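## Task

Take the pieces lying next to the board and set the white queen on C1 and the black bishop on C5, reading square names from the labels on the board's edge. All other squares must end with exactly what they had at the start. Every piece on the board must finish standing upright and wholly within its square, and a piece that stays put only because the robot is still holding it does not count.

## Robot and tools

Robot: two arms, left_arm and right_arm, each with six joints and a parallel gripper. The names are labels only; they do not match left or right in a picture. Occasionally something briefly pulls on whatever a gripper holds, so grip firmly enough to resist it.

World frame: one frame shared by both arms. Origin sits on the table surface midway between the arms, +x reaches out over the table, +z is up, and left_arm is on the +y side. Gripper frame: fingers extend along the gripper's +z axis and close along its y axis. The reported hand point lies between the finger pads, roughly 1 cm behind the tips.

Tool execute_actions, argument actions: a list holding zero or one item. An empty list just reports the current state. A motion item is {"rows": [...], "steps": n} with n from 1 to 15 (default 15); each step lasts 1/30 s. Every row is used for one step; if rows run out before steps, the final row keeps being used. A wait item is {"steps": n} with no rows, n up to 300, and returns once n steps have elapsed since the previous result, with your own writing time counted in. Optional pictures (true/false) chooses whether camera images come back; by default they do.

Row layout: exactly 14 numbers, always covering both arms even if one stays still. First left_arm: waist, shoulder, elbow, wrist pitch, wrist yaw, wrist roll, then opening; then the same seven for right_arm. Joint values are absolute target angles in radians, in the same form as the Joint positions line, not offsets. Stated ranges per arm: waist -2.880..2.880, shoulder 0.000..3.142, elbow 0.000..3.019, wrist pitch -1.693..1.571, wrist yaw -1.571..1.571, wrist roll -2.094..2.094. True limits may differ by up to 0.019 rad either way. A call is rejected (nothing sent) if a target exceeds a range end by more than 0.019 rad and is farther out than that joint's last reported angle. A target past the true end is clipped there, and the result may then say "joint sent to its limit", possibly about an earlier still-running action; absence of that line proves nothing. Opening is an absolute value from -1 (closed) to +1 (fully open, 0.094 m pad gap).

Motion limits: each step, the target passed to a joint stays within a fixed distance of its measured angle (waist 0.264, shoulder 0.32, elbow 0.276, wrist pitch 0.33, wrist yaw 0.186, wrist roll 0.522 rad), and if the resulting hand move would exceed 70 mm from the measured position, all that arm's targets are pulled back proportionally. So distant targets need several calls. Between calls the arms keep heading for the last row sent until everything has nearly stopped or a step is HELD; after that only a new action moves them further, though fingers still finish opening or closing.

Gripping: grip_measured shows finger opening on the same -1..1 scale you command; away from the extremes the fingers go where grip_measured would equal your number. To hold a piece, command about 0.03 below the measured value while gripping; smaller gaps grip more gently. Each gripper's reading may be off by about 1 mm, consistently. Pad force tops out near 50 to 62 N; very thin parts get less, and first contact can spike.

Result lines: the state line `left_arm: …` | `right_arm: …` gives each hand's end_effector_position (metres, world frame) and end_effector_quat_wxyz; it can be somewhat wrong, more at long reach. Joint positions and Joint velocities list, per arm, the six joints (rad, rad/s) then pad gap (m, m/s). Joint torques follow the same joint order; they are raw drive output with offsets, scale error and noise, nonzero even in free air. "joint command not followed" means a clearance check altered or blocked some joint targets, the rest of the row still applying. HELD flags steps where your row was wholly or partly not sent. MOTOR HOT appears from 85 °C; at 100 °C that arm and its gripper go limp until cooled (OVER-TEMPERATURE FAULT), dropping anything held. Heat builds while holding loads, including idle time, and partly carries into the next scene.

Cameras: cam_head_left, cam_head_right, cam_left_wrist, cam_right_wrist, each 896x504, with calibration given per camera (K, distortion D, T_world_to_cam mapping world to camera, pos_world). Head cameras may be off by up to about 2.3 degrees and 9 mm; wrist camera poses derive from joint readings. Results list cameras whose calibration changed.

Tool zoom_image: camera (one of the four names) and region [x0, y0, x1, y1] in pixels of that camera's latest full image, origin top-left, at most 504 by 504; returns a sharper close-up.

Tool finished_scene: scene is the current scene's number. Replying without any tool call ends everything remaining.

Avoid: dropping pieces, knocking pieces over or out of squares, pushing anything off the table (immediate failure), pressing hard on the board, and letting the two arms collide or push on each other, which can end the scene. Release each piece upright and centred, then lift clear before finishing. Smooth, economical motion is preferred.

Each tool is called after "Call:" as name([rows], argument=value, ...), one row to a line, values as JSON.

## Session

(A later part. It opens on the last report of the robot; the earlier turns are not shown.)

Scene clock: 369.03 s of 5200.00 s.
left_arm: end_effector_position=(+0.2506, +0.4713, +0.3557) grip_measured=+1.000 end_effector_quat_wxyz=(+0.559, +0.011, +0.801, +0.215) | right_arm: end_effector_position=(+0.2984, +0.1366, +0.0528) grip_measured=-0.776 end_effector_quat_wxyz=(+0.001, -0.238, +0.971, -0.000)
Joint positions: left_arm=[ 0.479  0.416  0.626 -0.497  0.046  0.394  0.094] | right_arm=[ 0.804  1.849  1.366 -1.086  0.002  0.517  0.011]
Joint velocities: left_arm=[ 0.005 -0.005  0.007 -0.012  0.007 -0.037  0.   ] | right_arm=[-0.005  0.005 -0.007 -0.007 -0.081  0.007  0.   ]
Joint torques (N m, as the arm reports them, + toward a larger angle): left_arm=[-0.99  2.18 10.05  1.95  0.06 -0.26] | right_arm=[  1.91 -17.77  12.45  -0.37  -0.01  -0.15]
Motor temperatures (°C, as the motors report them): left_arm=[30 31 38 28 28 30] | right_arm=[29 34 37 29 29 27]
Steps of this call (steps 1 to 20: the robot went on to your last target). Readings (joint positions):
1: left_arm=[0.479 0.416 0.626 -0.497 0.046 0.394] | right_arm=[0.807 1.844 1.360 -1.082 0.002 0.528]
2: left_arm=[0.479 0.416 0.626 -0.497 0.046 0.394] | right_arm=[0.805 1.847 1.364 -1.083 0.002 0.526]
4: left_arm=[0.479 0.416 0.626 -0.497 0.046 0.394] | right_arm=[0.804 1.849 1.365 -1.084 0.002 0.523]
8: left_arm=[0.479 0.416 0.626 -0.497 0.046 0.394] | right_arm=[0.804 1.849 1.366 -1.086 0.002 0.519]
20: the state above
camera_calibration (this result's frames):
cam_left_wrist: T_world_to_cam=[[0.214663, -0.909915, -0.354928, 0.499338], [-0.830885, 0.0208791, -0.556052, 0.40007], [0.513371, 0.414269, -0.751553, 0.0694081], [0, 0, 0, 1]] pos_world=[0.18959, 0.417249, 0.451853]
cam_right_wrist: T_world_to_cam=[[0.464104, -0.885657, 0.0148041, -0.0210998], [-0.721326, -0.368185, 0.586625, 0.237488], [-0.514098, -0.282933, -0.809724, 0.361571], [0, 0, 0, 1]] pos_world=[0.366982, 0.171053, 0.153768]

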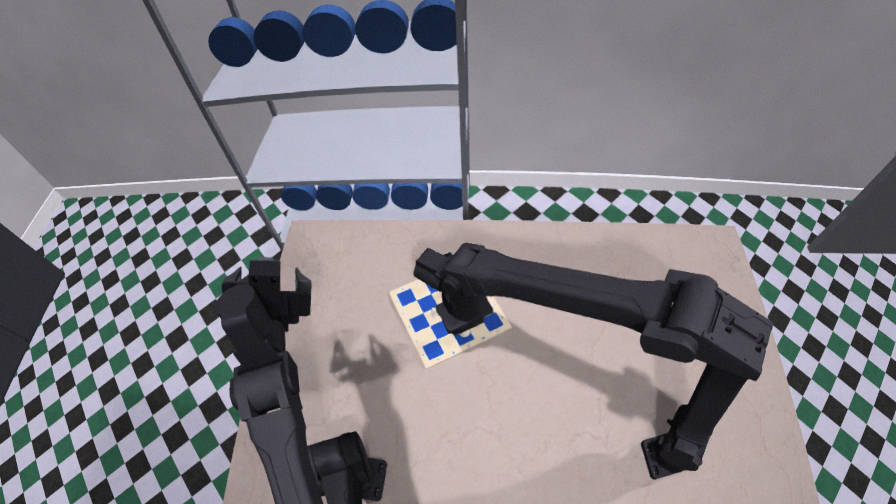

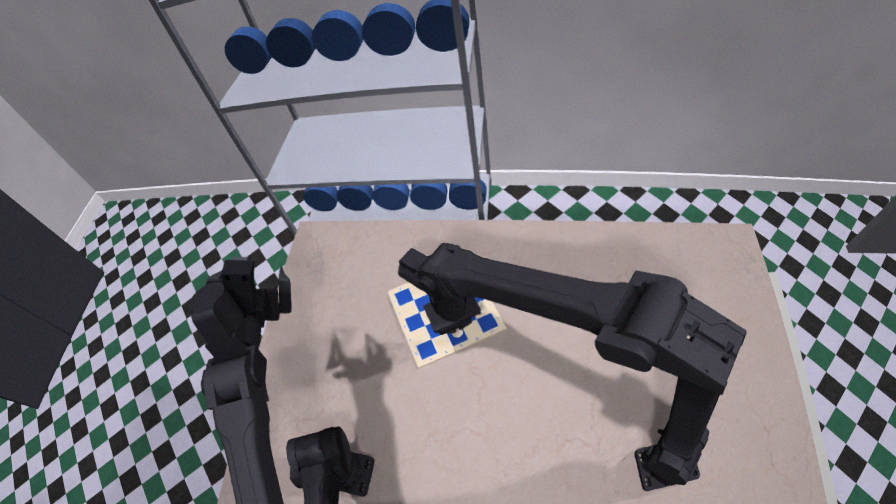

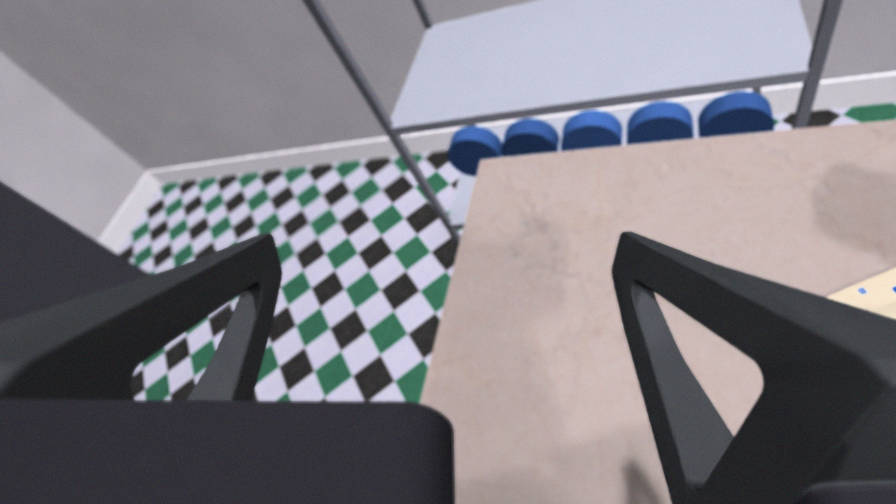

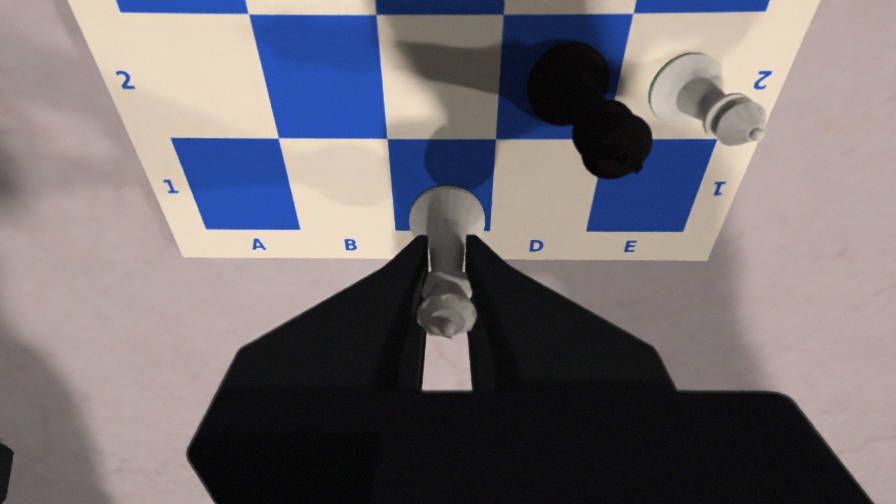

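Call:
execute_actions([
  {"rows":[[0.479,0.416,0.63,-0.497,0.046,0.394,1,0.807,1.852,1.405,-1.085,0.004,0.515,-0.81],[0.479,0.416,0.63,-0.497,0.046,0.394,1,0.809,1.855,1.39,-1.077,0.004,0.518,-0.81],[0.479,0.416,0.63,-0.497,0.046,0.394,1,0.811,1.858,1.38,-1.074,0.004,0.52,-0.81],[0.479,0.416,0.63,-0.497,0.046,0.394,1,0.812,1.86,1.376,-1.071,0.004,0.52,-0.81],[0.479,0.416,0.63,-0.497,0.046,0.394,1,0.813,1.862,1.375,-1.068,0.004,0.52,-0.81],[0.479,0.416,0.63,-0.497,0.046,0.394,1,0.814,1.864,1.374,-1.065,0.004,0.52,-0.81],[0.479,0.416,0.63,-0.497,0.046,0.394,1,0.814,1.866,1.373,-1.062,0.004,0.52,-0.81],[0.479,0.416,0.63,-0.497,0.046,0.394,1,0.814,1.868,1.372,-1.059,0.004,0.52,-0.81],[0.479,0.416,0.63,-0.497,0.046,0.394,1,0.814,1.87,1.371,-1.056,0.004,0.52,-0.81],[0.479,0.416,0.63,-0.497,0.046,0.394,1,0.814,1.872,1.37,-1.053,0.004,0.52,-0.81],[0.479,0.416,0.63,-0.497,0.046,0.394,1,0.814,1.873,1.369,-1.05,0.004,0.52,-0.81],[0.479,0.416,0.63,-0.497,0.046,0.394,1,0.814,1.874,1.368,-1.047,0.004,0.52,-0.81],[0.479,0.416,0.63,-0.497,0.046,0.394,1,0.814,1.875,1.367,-1.044,0.004,0.52,-0.81],[0.479,0.416,0.63,-0.497,0.046,0.394,1,0.814,1.876,1.366,-1.042,0.004,0.52,-0.81],[0.479,0.416,0.63,-0.497,0.046,0.394,1,0.814,1.877,1.364,-1.04,0.004,0.52,-0.81]]},
], pictures=false)

Call:
execute_actions([
  {"steps":15},
])

Scene clock: 388.53 s of 5200.00 s.
left_arm: end_effector_position=(+0.2506, +0.4713, +0.3557) grip_measured=+1.000 end_effector_quat_wxyz=(+0.559, +0.011, +0.801, +0.215) | right_arm: end_effector_position=(+0.3002, +0.1417, +0.0428) grip_measured=-0.776 end_effector_quat_wxyz=(+0.005, -0.239, +0.971, +0.004)
Joint positions: left_arm=[ 0.479  0.416  0.626 -0.497  0.046  0.394  0.094] | right_arm=[ 0.806  1.867  1.364 -1.055  0.002  0.517  0.011]
Joint velocities: left_arm=[-0.005 -0.005 -0.007 -0.002 -0.051  0.022  0.   ] | right_arm=[-0.005  0.044 -0.056  0.061  0.007  0.007 -0.001]
Joint torques (N m, as the arm reports them, + toward a larger angle): left_arm=[-0.92  2.29 10.16  1.8   0.   -0.25] | right_arm=[  1.04 -17.25   8.36   0.46   0.01   0.01]
Motor temperatures (°C, as the motors report them): left_arm=[30 31 38 28 28 30] | right_arm=[29 34 38 29 29 27]
Steps of this call (steps 1 to 15: the robot went on to your last target; steps 16 to 90: nothing new was sent; then 16.00 s passed at rest; steps 91 to 105: all 15 steps of this action). Readings (joint positions):
91: left_arm=[0.479 0.416 0.626 -0.497 0.046 0.394] | right_arm=[0.804 1.849 1.366 -1.086 0.002 0.517]
92: left_arm=[0.479 0.416 0.626 -0.497 0.046 0.394] | right_arm=[0.804 1.849 1.366 -1.086 0.002 0.517]
94: left_arm=[0.479 0.416 0.626 -0.497 0.046 0.394] | right_arm=[0.804 1.849 1.366 -1.085 0.002 0.517]
98: left_arm=[0.479 0.416 0.626 -0.497 0.046 0.394] | right_arm=[0.805 1.852 1.366 -1.075 0.002 0.517]
105: the state above

Scene clock: 389.03 s of 5200.00 s.
left_arm: end_effector_position=(+0.2506, +0.4713, +0.3557) grip_measured=+1.000 end_effector_quat_wxyz=(+0.559, +0.011, +0.801, +0.215) | right_arm: end_effector_position=(+0.2990, +0.1399, +0.0385) grip_measured=-0.776 end_effector_quat_wxyz=(+0.003, -0.239, +0.971, +0.001)
Joint positions: left_arm=[ 0.479  0.416  0.626 -0.497  0.046  0.394  0.094] | right_arm=[ 0.806  1.872  1.358 -1.052  0.002  0.517  0.011]
Joint velocities: left_arm=[-0.015  0.005 -0.007  0.002 -0.081 -0.007  0.   ] | right_arm=[-0.024  0.005 -0.012  0.007 -0.051 -0.022 -0.001]
Joint torques (N m, as the arm reports them, + toward a larger angle): left_arm=[-0.55  2.58 10.04  1.79  0.02 -0.23] | right_arm=[  1.74 -17.29   8.61   0.29   0.05  -0.03]
Motor temperatures (°C, as the motors report them): left_arm=[30 31 38 28 28 30] | right_arm=[29 34 38 29 29 27]
Steps of this call (steps 1 to 15: the robot went on to your last target). Readings (joint positions):
1: left_arm=[0.479 0.416 0.626 -0.497 0.046 0.394] | right_arm=[0.806 1.868 1.362 -1.053 0.002 0.517]
2: left_arm=[0.479 0.416 0.626 -0.497 0.046 0.394] | right_arm=[0.806 1.869 1.361 -1.052 0.002 0.517]
4: left_arm=[0.479 0.416 0.626 -0.497 0.046 0.394] | right_arm=[0.806 1.871 1.359 -1.052 0.002 0.517]
8: left_arm=[0.479 0.416 0.626 -0.497 0.046 0.394] | right_arm=[0.806 1.872 1.358 -1.052 0.002 0.517]
15: the state above
All arms were judged still, so your last target was given up. Only a new action makes them travel on or press farther. Fingers that are still opening or closing keep moving.
camera_calibration (this result's frames):
cam_left_wrist: T_world_to_cam=[[0.214663, -0.909915, -0.354928, 0.499338], [-0.830885, 0.0208791, -0.556052, 0.40007], [0.513371, 0.414269, -0.751553, 0.0694081], [0, 0, 0, 1]] pos_world=[0.18959, 0.417249, 0.451853]
cam_right_wrist: T_world_to_cam=[[0.466104, -0.884633, 0.0131123, -0.0189913], [-0.721567, -0.371526, 0.584217, 0.248179], [-0.511946, -0.281767, -0.811492, 0.350473], [0, 0, 0, 1]] pos_world=[0.367353, 0.174157, 0.139665]

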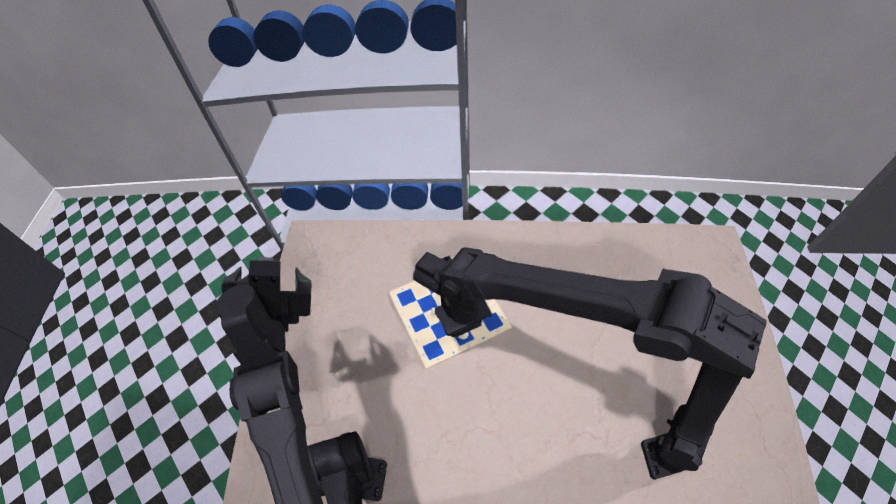

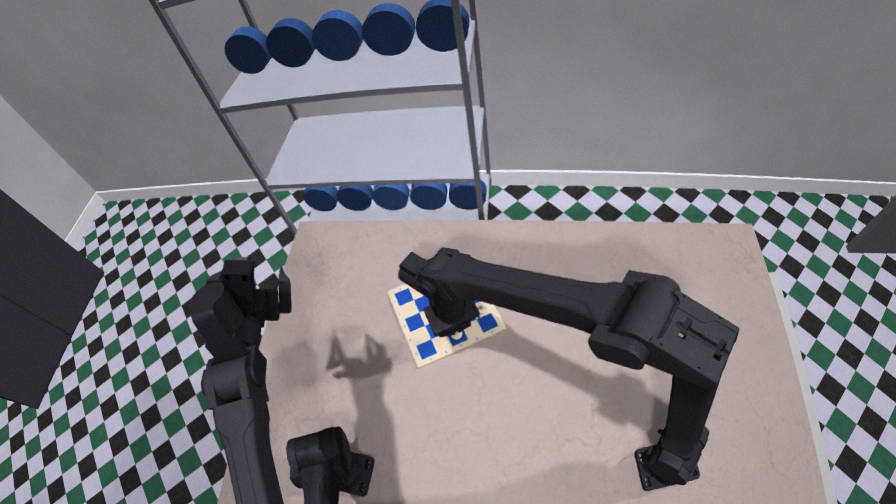

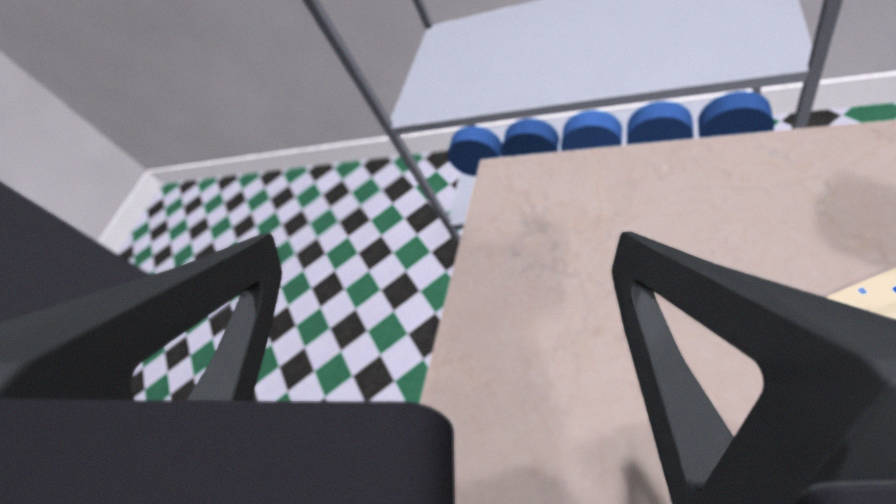

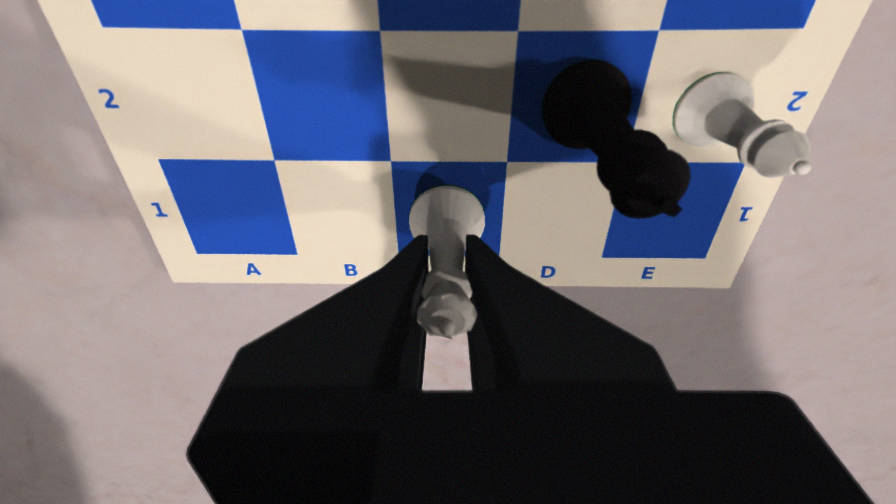

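Lowering with q2 only (pulls back ~1 mm, restores pick tilt).

Call:
execute_actions([
  {"rows":[[0.479,0.416,0.63,-0.497,0.046,0.394,1,0.814,1.879,1.364,-1.04,0.004,0.52,-0.81],[0.479,0.416,0.63,-0.497,0.046,0.394,1,0.814,1.881,1.364,-1.04,0.004,0.52,-0.81],[0.479,0.416,0.63,-0.497,0.046,0.394,1,0.814,1.883,1.364,-1.04,0.004,0.52,-0.81],[0.479,0.416,0.63,-0.497,0.046,0.394,1,0.814,1.885,1.364,-1.04,0.004,0.52,-0.81],[0.479,0.416,0.63,-0.497,0.046,0.394,1,0.814,1.886,1.364,-1.04,0.004,0.52,-0.81],[0.479,0.416,0.63,-0.497,0.046,0.394,1,0.814,1.887,1.364,-1.04,0.004,0.52,-0.81],[0.479,0.416,0.63,-0.497,0.046,0.394,1,0.814,1.888,1.364,-1.04,0.004,0.52,-0.81],[0.479,0.416,0.63,-0.497,0.046,0.394,1,0.814,1.889,1.364,-1.04,0.004,0.52,-0.81],[0.479,0.416,0.63,-0.497,0.046,0.394,1,0.814,1.89,1.364,-1.04,0.004,0.52,-0.81],[0.479,0.416,0.63,-0.497,0.046,0.394,1,0.814,1.891,1.364,-1.04,0.004,0.52,-0.81],[0.479,0.416,0.63,-0.497,0.046,0.394,1,0.814,1.892,1.364,-1.04,0.004,0.52,-0.81],[0.479,0.416,0.63,-0.497,0.046,0.394,1,0.814,1.893,1.364,-1.04,0.004,0.52,-0.81],[0.479,0.416,0.63,-0.497,0.046,0.394,1,0.814,1.894,1.364,-1.04,0.004,0.52,-0.81],[0.479,0.416,0.63,-0.497,0.046,0.394,1,0.814,1.896,1.364,-1.04,0.004,0.52,-0.81],[0.479,0.416,0.63,-0.497,0.046,0.394,1,0.814,1.898,1.364,-1.04,0.004,0.52,-0.81]]},
], pictures=false)

Call:
execute_actions([
  {"steps":12},
], pictures=false)

Scene clock: 409.90 s of 5200.00 s.
left_arm: end_effector_position=(+0.2506, +0.4713, +0.3557) grip_measured=+1.000 end_effector_quat_wxyz=(+0.559, +0.011, +0.801, +0.215) | right_arm: end_effector_position=(+0.2984, +0.1392, +0.0319) grip_measured=-0.776 end_effector_quat_wxyz=(-0.002, -0.240, +0.971, -0.003)
Joint positions: left_arm=[ 0.479  0.416  0.626 -0.497  0.046  0.394  0.094] | right_arm=[ 0.807  1.885  1.358 -1.051  0.002  0.517  0.011]
Joint velocities: left_arm=[-0.005 -0.005 -0.002  0.022  0.051  0.007  0.   ] | right_arm=[-0.005 -0.005  0.007  0.037  0.022 -0.037 -0.001]
Joint torques (N m, as the arm reports them, + toward a larger angle): left_arm=[-1.04  2.32  9.99  2.09  0.04 -0.28] | right_arm=[  1.52 -16.76   8.66   0.33   0.05   0.01]
Motor temperatures (°C, as the motors report them): left_arm=[30 31 38 28 28 30] | right_arm=[29 34 37 29 29 27]
Steps of this call (steps 1 to 90: nothing new was sent; then 17.37 s passed at rest; steps 91 to 105: all 15 steps of this action). Readings (joint positions):
91: left_arm=[0.479 0.416 0.626 -0.497 0.046 0.394] | right_arm=[0.806 1.872 1.358 -1.052 0.002 0.517]
92: left_arm=[0.479 0.416 0.626 -0.497 0.046 0.394] | right_arm=[0.806 1.872 1.358 -1.052 0.002 0.517]
94: left_arm=[0.479 0.416 0.626 -0.497 0.046 0.394] | right_arm=[0.806 1.872 1.358 -1.052 0.002 0.517]
98: left_arm=[0.479 0.416 0.626 -0.497 0.046 0.394] | right_arm=[0.806 1.876 1.358 -1.052 0.002 0.517]
105: the state above

Scene clock: 410.30 s of 5200.00 s.
left_arm: end_effector_position=(+0.2506, +0.4713, +0.3557) grip_measured=+1.000 end_effector_quat_wxyz=(+0.559, +0.011, +0.801, +0.215) | right_arm: end_effector_position=(+0.2984, +0.1393, +0.0319) grip_measured=-0.776 end_effector_quat_wxyz=(-0.001, -0.240, +0.971, -0.003)
Joint positions: left_arm=[ 0.479  0.416  0.626 -0.497  0.046  0.394  0.094] | right_arm=[ 0.807  1.885  1.358 -1.05   0.002  0.517  0.011]
Joint velocities: left_arm=[-0.005 -0.015  0.012  0.007 -0.081  0.037  0.   ] | right_arm=[-0.015 -0.005 -0.002 -0.002 -0.022 -0.051 -0.   ]
Joint torques (N m, as the arm reports them, + toward a larger angle): left_arm=[-0.74  2.   10.05  1.76  0.04 -0.26] | right_arm=[  1.25 -16.78   8.53   0.36   0.07   0.  ]
Motor temperatures (°C, as the motors report them): left_arm=[30 31 38 28 28 30] | right_arm=[29 34 37 29 29 27]
Steps of this call (steps 1 to 12: the robot went on to your last target). Readings (joint positions):
1: left_arm=[0.479 0.416 0.626 -0.497 0.046 0.394] | right_arm=[0.807 1.885 1.358 -1.051 0.002 0.517]
2: left_arm=[0.479 0.416 0.626 -0.497 0.046 0.394] | right_arm=[0.807 1.885 1.358 -1.050 0.002 0.517]
4: left_arm=[0.479 0.416 0.626 -0.497 0.046 0.394] | right_arm=[0.807 1.885 1.358 -1.050 0.002 0.517]
8: left_arm=[0.479 0.416 0.626 -0.497 0.046 0.394] | right_arm=[0.807 1.885 1.358 -1.050 0.002 0.517]
12: the state above

Call:
execute_actions([
  {"rows":[[0.479,0.416,0.63,-0.497,0.046,0.394,1,0.812,1.892,1.364,-1.042,0.004,0.52,-0.79],[0.479,0.416,0.63,-0.497,0.046,0.394,1,0.81,1.886,1.364,-1.045,0.004,0.52,-0.78],[0.479,0.416,0.63,-0.497,0.046,0.394,1,0.808,1.882,1.364,-1.048,0.004,0.52,-0.77],[0.479,0.416,0.63,-0.497,0.046,0.394,1,0.808,1.882,1.364,-1.05,0.004,0.52,-0.75],[0.479,0.416,0.63,-0.497,0.046,0.394,1,0.808,1.882,1.364,-1.05,0.004,0.52,-0.72],[0.479,0.416,0.63,-0.497,0.046,0.394,1,0.808,1.882,1.364,-1.05,0.004,0.52,-0.67],[0.479,0.416,0.63,-0.497,0.046,0.394,1,0.808,1.882,1.364,-1.05,0.004,0.52,-0.61],[0.479,0.416,0.63,-0.497,0.046,0.394,1,0.808,1.882,1.364,-1.05,0.004,0.52,-0.55],[0.479,0.416,0.63,-0.497,0.046,0.394,1,0.808,1.882,1.364,-1.05,0.004,0.52,-0.49],[0.479,0.416,0.63,-0.497,0.046,0.394,1,0.808,1.879,1.371,-1.05,0.004,0.52,-0.43],[0.479,0.416,0.63,-0.497,0.046,0.394,1,0.808,1.875,1.378,-1.05,0.004,0.52,-0.38],[0.479,0.416,0.63,-0.497,0.046,0.394,1,0.808,1.871,1.385,-1.053,0.004,0.52,-0.35],[0.479,0.416,0.63,-0.497,0.046,0.394,1,0.808,1.866,1.392,-1.056,0.004,0.52,-0.35],[0.479,0.416,0.63,-0.497,0.046,0.394,1,0.808,1.86,1.399,-1.059,0.004,0.52,-0.35],[0.479,0.416,0.63,-0.497,0.046,0.394,1,0.808,1.854,1.406,-1.062,0.004,0.52,-0.35]]},
], pictures=false)

Call:
execute_actions([
  {"rows":[[0.479,0.416,0.63,-0.497,0.046,0.394,1,0.808,1.848,1.413,-1.072,0.004,0.52,-0.35],[0.479,0.416,0.63,-0.497,0.046,0.394,1,0.808,1.842,1.419,-1.084,0.004,0.52,-0.35],[0.479,0.416,0.63,-0.497,0.046,0.394,1,0.808,1.836,1.426,-1.096,0.004,0.52,-0.35],[0.479,0.416,0.63,-0.497,0.046,0.394,1,0.808,1.83,1.432,-1.108,0.004,0.52,-0.35],[0.479,0.416,0.63,-0.497,0.046,0.394,1,0.808,1.824,1.439,-1.12,0.004,0.52,-0.35],[0.479,0.416,0.63,-0.497,0.046,0.394,1,0.808,1.818,1.445,-1.132,0.004,0.52,-0.35],[0.479,0.416,0.63,-0.497,0.046,0.394,1,0.808,1.812,1.452,-1.144,0.004,0.52,-0.35],[0.479,0.416,0.63,-0.497,0.046,0.394,1,0.808,1.806,1.459,-1.156,0.004,0.52,-0.35],[0.479,0.416,0.63,-0.497,0.046,0.394,1,0.808,1.8,1.465,-1.168,0.004,0.52,-0.35],[0.479,0.416,0.63,-0.497,0.046,0.394,1,0.808,1.794,1.472,-1.18,0.004,0.52,-0.35],[0.479,0.416,0.63,-0.497,0.046,0.394,1,0.808,1.788,1.478,-1.192,0.004,0.52,-0.35],[0.479,0.416,0.63,-0.497,0.046,0.394,1,0.808,1.783,1.485,-1.204,0.004,0.52,-0.35],[0.479,0.416,0.63,-0.497,0.046,0.394,1,0.808,1.779,1.492,-1.216,0.004,0.52,-0.35],[0.479,0.416,0.63,-0.497,0.046,0.394,1,0.808,1.776,1.498,-1.228,0.004,0.52,-0.35],[0.479,0.416,0.63,-0.497,0.046,0.394,1,0.808,1.774,1.505,-1.24,0.004,0.52,-0.35]]},
], pictures=false)

Call:
execute_actions([
  {"rows":[[0.479,0.416,0.63,-0.497,0.046,0.394,1,0.8,1.77,1.505,-1.24,0.004,0.52,-0.35],[0.479,0.416,0.63,-0.497,0.046,0.394,1,0.785,1.765,1.505,-1.24,0.004,0.52,-0.35],[0.479,0.416,0.63,-0.497,0.046,0.394,1,0.765,1.76,1.505,-1.24,0.004,0.52,-0.35],[0.479,0.416,0.63,-0.497,0.046,0.394,1,0.74,1.755,1.505,-1.24,0.004,0.52,-0.35],[0.479,0.416,0.63,-0.497,0.046,0.394,1,0.71,1.75,1.505,-1.24,0.004,0.52,-0.35],[0.479,0.416,0.63,-0.497,0.046,0.394,1,0.68,1.75,1.505,-1.24,0.004,0.52,-0.35],[0.479,0.416,0.63,-0.497,0.046,0.394,1,0.65,1.75,1.505,-1.24,0.004,0.52,-0.35],[0.479,0.416,0.63,-0.497,0.046,0.394,1,0.62,1.75,1.505,-1.24,0.004,0.52,-0.35],[0.479,0.416,0.63,-0.497,0.046,0.394,1,0.59,1.75,1.505,-1.24,0.004,0.52,-0.35],[0.479,0.416,0.63,-0.497,0.046,0.394,1,0.56,1.75,1.505,-1.24,0.004,0.52,-0.35],[0.479,0.416,0.63,-0.497,0.046,0.394,1,0.53,1.75,1.505,-1.24,0.004,0.52,-0.35],[0.479,0.416,0.63,-0.497,0.046,0.394,1,0.505,1.75,1.505,-1.24,0.004,0.52,-0.35],[0.479,0.416,0.63,-0.497,0.046,0.394,1,0.485,1.75,1.505,-1.24,0.004,0.52,-0.35],[0.479,0.416,0.63,-0.497,0.046,0.394,1,0.47,1.75,1.505,-1.24,0.004,0.52,-0.35],[0.479,0.416,0.63,-0.497,0.046,0.394,1,0.46,1.75,1.505,-1.24,0.004,0.52,-0.35]]},
], pictures=false)

Call:
execute_actions([
  {"steps":15},
])

Call:
zoom_image(camera="cam_head_left", region=[370,240,530,380])

Scene clock: 458.23 s of 5200.00 s.
left_arm: end_effector_position=(+0.2506, +0.4713, +0.3557) grip_measured=+1.000 end_effector_quat_wxyz=(+0.559, +0.011, +0.801, +0.215) | right_arm: end_effector_position=(+0.2984, +0.1392, +0.0319) grip_measured=-0.352 end_effector_quat_wxyz=(-0.002, -0.240, +0.971, -0.003)
Joint positions: left_arm=[ 0.479  0.416  0.626 -0.497  0.046  0.394  0.094] | right_arm=[ 0.807  1.885  1.358 -1.051  0.002  0.517  0.03 ]
Joint velocities: left_arm=[-0.005 -0.005  0.002 -0.012  0.022 -0.051  0.   ] | right_arm=[ 0.005 -0.005  0.012 -0.032  0.051 -0.007  0.   ]
Joint torques (N m, as the arm reports them, + toward a larger angle): left_arm=[-1.25  2.19 10.11  1.83  0.01 -0.23] | right_arm=[  0.88 -20.41  11.7   -0.19   0.04  -0.01]
Motor temperatures (°C, as the motors report them): left_arm=[30 31 38 28 28 30] | right_arm=[29 34 36 29 29 27]
Steps of this call (steps 1 to 15: the robot went on to your last target; steps 16 to 90: nothing new was sent; then 44.43 s passed at rest; steps 91 to 105: all 15 steps of this action). Readings (joint positions):
91: left_arm=[0.479 0.416 0.626 -0.497 0.046 0.394] | right_arm=[0.807 1.885 1.358 -1.050 0.002 0.517]
92: left_arm=[0.479 0.416 0.626 -0.497 0.046 0.394] | right_arm=[0.807 1.885 1.358 -1.050 0.002 0.517]
94: left_arm=[0.479 0.416 0.626 -0.497 0.046 0.394] | right_arm=[0.807 1.885 1.358 -1.050 0.002 0.517]
98: left_arm=[0.479 0.416 0.626 -0.497 0.046 0.394] | right_arm=[0.807 1.885 1.358 -1.050 0.002 0.517]
105: the state above

Scene clock: 458.73 s of 5200.00 s.
left_arm: end_effector_position=(+0.2506, +0.4713, +0.3557) grip_measured=+1.000 end_effector_quat_wxyz=(+0.559, +0.011, +0.801, +0.215) | right_arm: end_effector_position=(+0.2985, +0.1394, +0.1014) grip_measured=-0.352 end_effector_quat_wxyz=(+0.000, -0.240, +0.971, -0.001)
Joint positions: left_arm=[ 0.479  0.416  0.626 -0.497  0.046  0.394  0.094] | right_arm=[ 0.807  1.805  1.441 -1.209  0.002  0.517  0.03 ]
Joint velocities: left_arm=[-0.005  0.005 -0.007  0.002 -0.037 -0.007  0.   ] | right_arm=[-0.005 -0.22   0.232 -0.339 -0.066 -0.095  0.   ]
Joint torques (N m, as the arm reports them, + toward a larger angle): left_arm=[-0.73  1.67  9.98  1.92 -0.01 -0.24] | right_arm=[  1.2  -19.41  12.17  -0.26   0.07  -0.04]
Motor temperatures (°C, as the motors report them): left_arm=[30 31 38 28 28 30] | right_arm=[29 34 36 29 29 27]
Steps of this call (steps 1 to 15: all 15 steps of this action). Readings (joint positions):
1: left_arm=[0.479 0.416 0.626 -0.497 0.046 0.394] | right_arm=[0.807 1.884 1.358 -1.054 0.002 0.517]
2: left_arm=[0.479 0.416 0.626 -0.497 0.046 0.394] | right_arm=[0.807 1.883 1.359 -1.060 0.002 0.517]
4: left_arm=[0.479 0.416 0.626 -0.497 0.046 0.394] | right_arm=[0.807 1.880 1.363 -1.080 0.002 0.517]
8: left_arm=[0.479 0.416 0.626 -0.497 0.046 0.394] | right_arm=[0.807 1.862 1.385 -1.127 0.002 0.517]
15: the state above

Scene clock: 459.23 s of 5200.00 s.
left_arm: end_effector_position=(+0.2506, +0.4713, +0.3557) grip_measured=+1.000 end_effector_quat_wxyz=(+0.559, +0.011, +0.801, +0.215) | right_arm: end_effector_position=(+0.4289, +0.0235, +0.1276) grip_measured=-0.352 end_effector_quat_wxyz=(+0.015, -0.078, +0.997, +0.008)
Joint positions: left_arm=[ 0.479  0.416  0.626 -0.497  0.046  0.394  0.094] | right_arm=[ 0.478  1.766  1.458 -1.231  0.003  0.517  0.03 ]
Joint velocities: left_arm=[ 0.005 -0.015  0.002 -0.012 -0.007 -0.037  0.   ] | right_arm=[-0.962 -0.015  0.007  0.007  0.022  0.022 -0.002]
Joint torques (N m, as the arm reports them, + toward a larger angle): left_arm=[-0.62  2.4   9.91  1.83  0.04 -0.23] | right_arm=[  3.08 -18.45  12.19  -0.29  -0.03  -0.01]
Motor temperatures (°C, as the motors report them): left_arm=[30 31 38 28 28 30] | right_arm=[29 34 36 29 29 27]
Steps of this call (steps 1 to 15: all 15 steps of this action). Readings (joint positions):
1: left_arm=[0.479 0.416 0.626 -0.497 0.046 0.394] | right_arm=[0.807 1.798 1.448 -1.218 0.002 0.517]
2: left_arm=[0.479 0.416 0.626 -0.497 0.046 0.394] | right_arm=[0.806 1.791 1.454 -1.224 0.002 0.517]
4: left_arm=[0.479 0.416 0.626 -0.497 0.046 0.394] | right_arm=[0.798 1.778 1.458 -1.228 0.002 0.517]
8: left_arm=[0.479 0.416 0.626 -0.497 0.046 0.394] | right_arm=[0.727 1.766 1.458 -1.231 0.002 0.517]
15: the state above

Scene clock: 459.73 s of 5200.00 s.
left_arm: end_effector_position=(+0.2506, +0.4713, +0.3557) grip_measured=+1.000 end_effector_quat_wxyz=(+0.559, +0.011, +0.801, +0.215) | right_arm: end_effector_position=(+0.4316, +0.0195, +0.1276) grip_measured=-0.352 end_effector_quat_wxyz=(+0.015, -0.073, +0.997, +0.006)
Joint positions: left_arm=[ 0.479  0.416  0.626 -0.497  0.046  0.394  0.094] | right_arm=[ 0.47   1.766  1.458 -1.232  0.005  0.517  0.03 ]
Joint velocities: left_arm=[-0.024 -0.005  0.002 -0.007 -0.066 -0.037  0.   ] | right_arm=[-0.005 -0.015  0.012 -0.002 -0.051  0.007  0.001]
Joint torques (N m, as the arm reports them, + toward a larger angle): left_arm=[-0.95  2.47 10.09  1.91  0.04 -0.28] | right_arm=[ -0.03 -18.38  12.33  -0.27  -0.14  -0.04]
Motor temperatures (°C, as the motors report them): left_arm=[30 31 38 28 28 30] | right_arm=[29 34 37 29 29 27]
Steps of this call (steps 1 to 15: the robot went on to your last target). Readings (joint positions):
1: left_arm=[0.479 0.416 0.626 -0.497 0.046 0.394] | right_arm=[0.449 1.766 1.458 -1.231 0.004 0.517]
2: left_arm=[0.479 0.416 0.626 -0.497 0.046 0.394] | right_arm=[0.426 1.766 1.458 -1.231 0.005 0.517]
4: left_arm=[0.479 0.416 0.626 -0.497 0.046 0.394] | right_arm=[0.404 1.766 1.458 -1.231 0.006 0.517]
8: left_arm=[0.479 0.416 0.626 -0.497 0.046 0.394] | right_arm=[0.425 1.766 1.458 -1.232 0.006 0.517]
15: the state above
All arms were judged still, so your last target was given up. Only a new action makes them travel on or press farther. Fingers that are still opening or closing keep moving.
camera_calibration (this result's frames):
cam_left_wrist: T_world_to_cam=[[0.214663, -0.909915, -0.354928, 0.499338], [-0.830885, 0.0208791, -0.556052, 0.40007], [0.513371, 0.414269, -0.751553, 0.0694081], [0, 0, 0, 1]] pos_world=[0.18959, 0.417249, 0.451853]
cam_right_wrist: T_world_to_cam=[[0.14766, -0.989033, 0.00331152, -0.0477665], [-0.816724, -0.120045, 0.564403, 0.285774], [-0.557816, -0.0860446, -0.825492, 0.474507], [0, 0, 0, 1]] pos_world=[0.505139, 0.027892, 0.230569]

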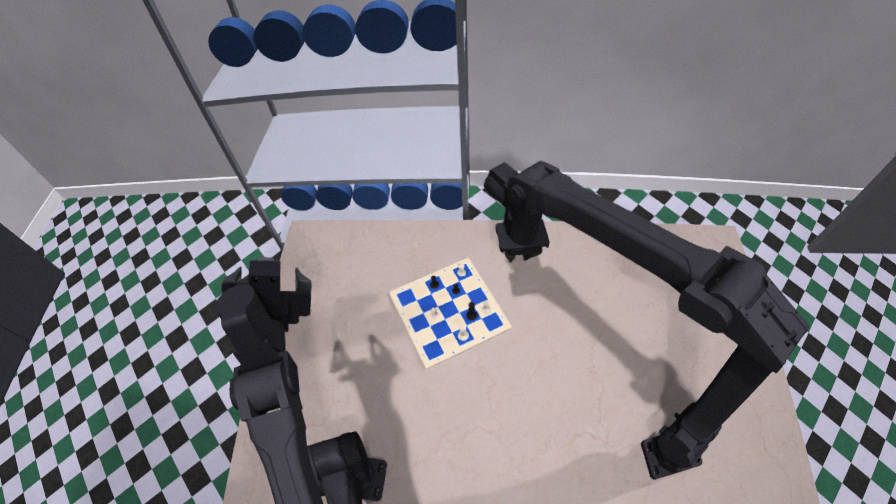

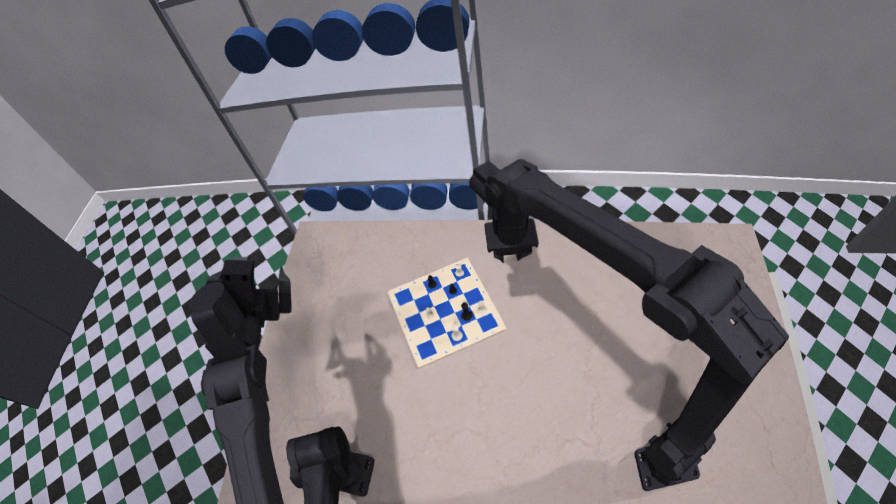

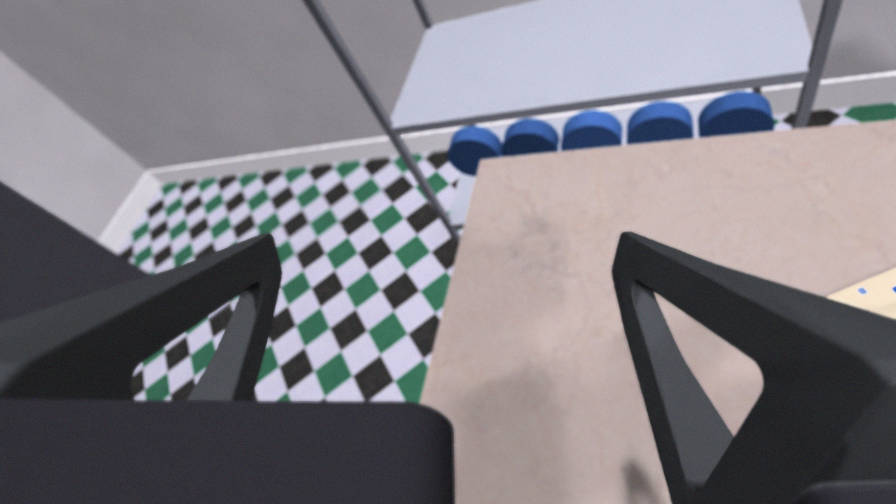

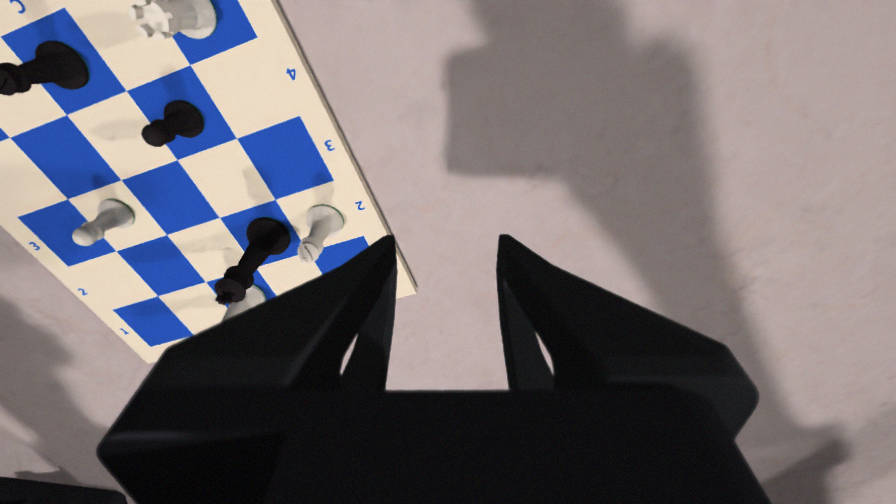

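Region (370, 240, 530, 380) of cam_head_left's 896x504 image, scaled by 3.150, with more detail than that image has; it fills the top 441 rows of this view, and the rest is white.

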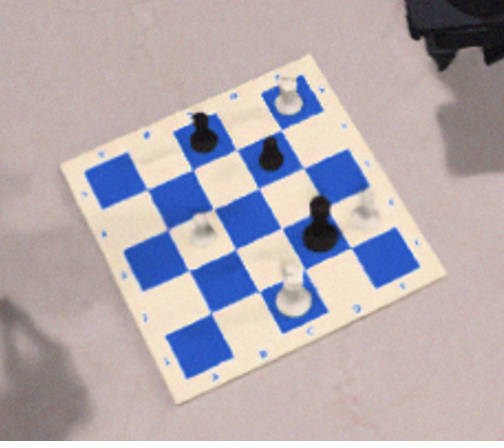

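Call:
finished_scene(scene=2)

The scene is finished: the task was done.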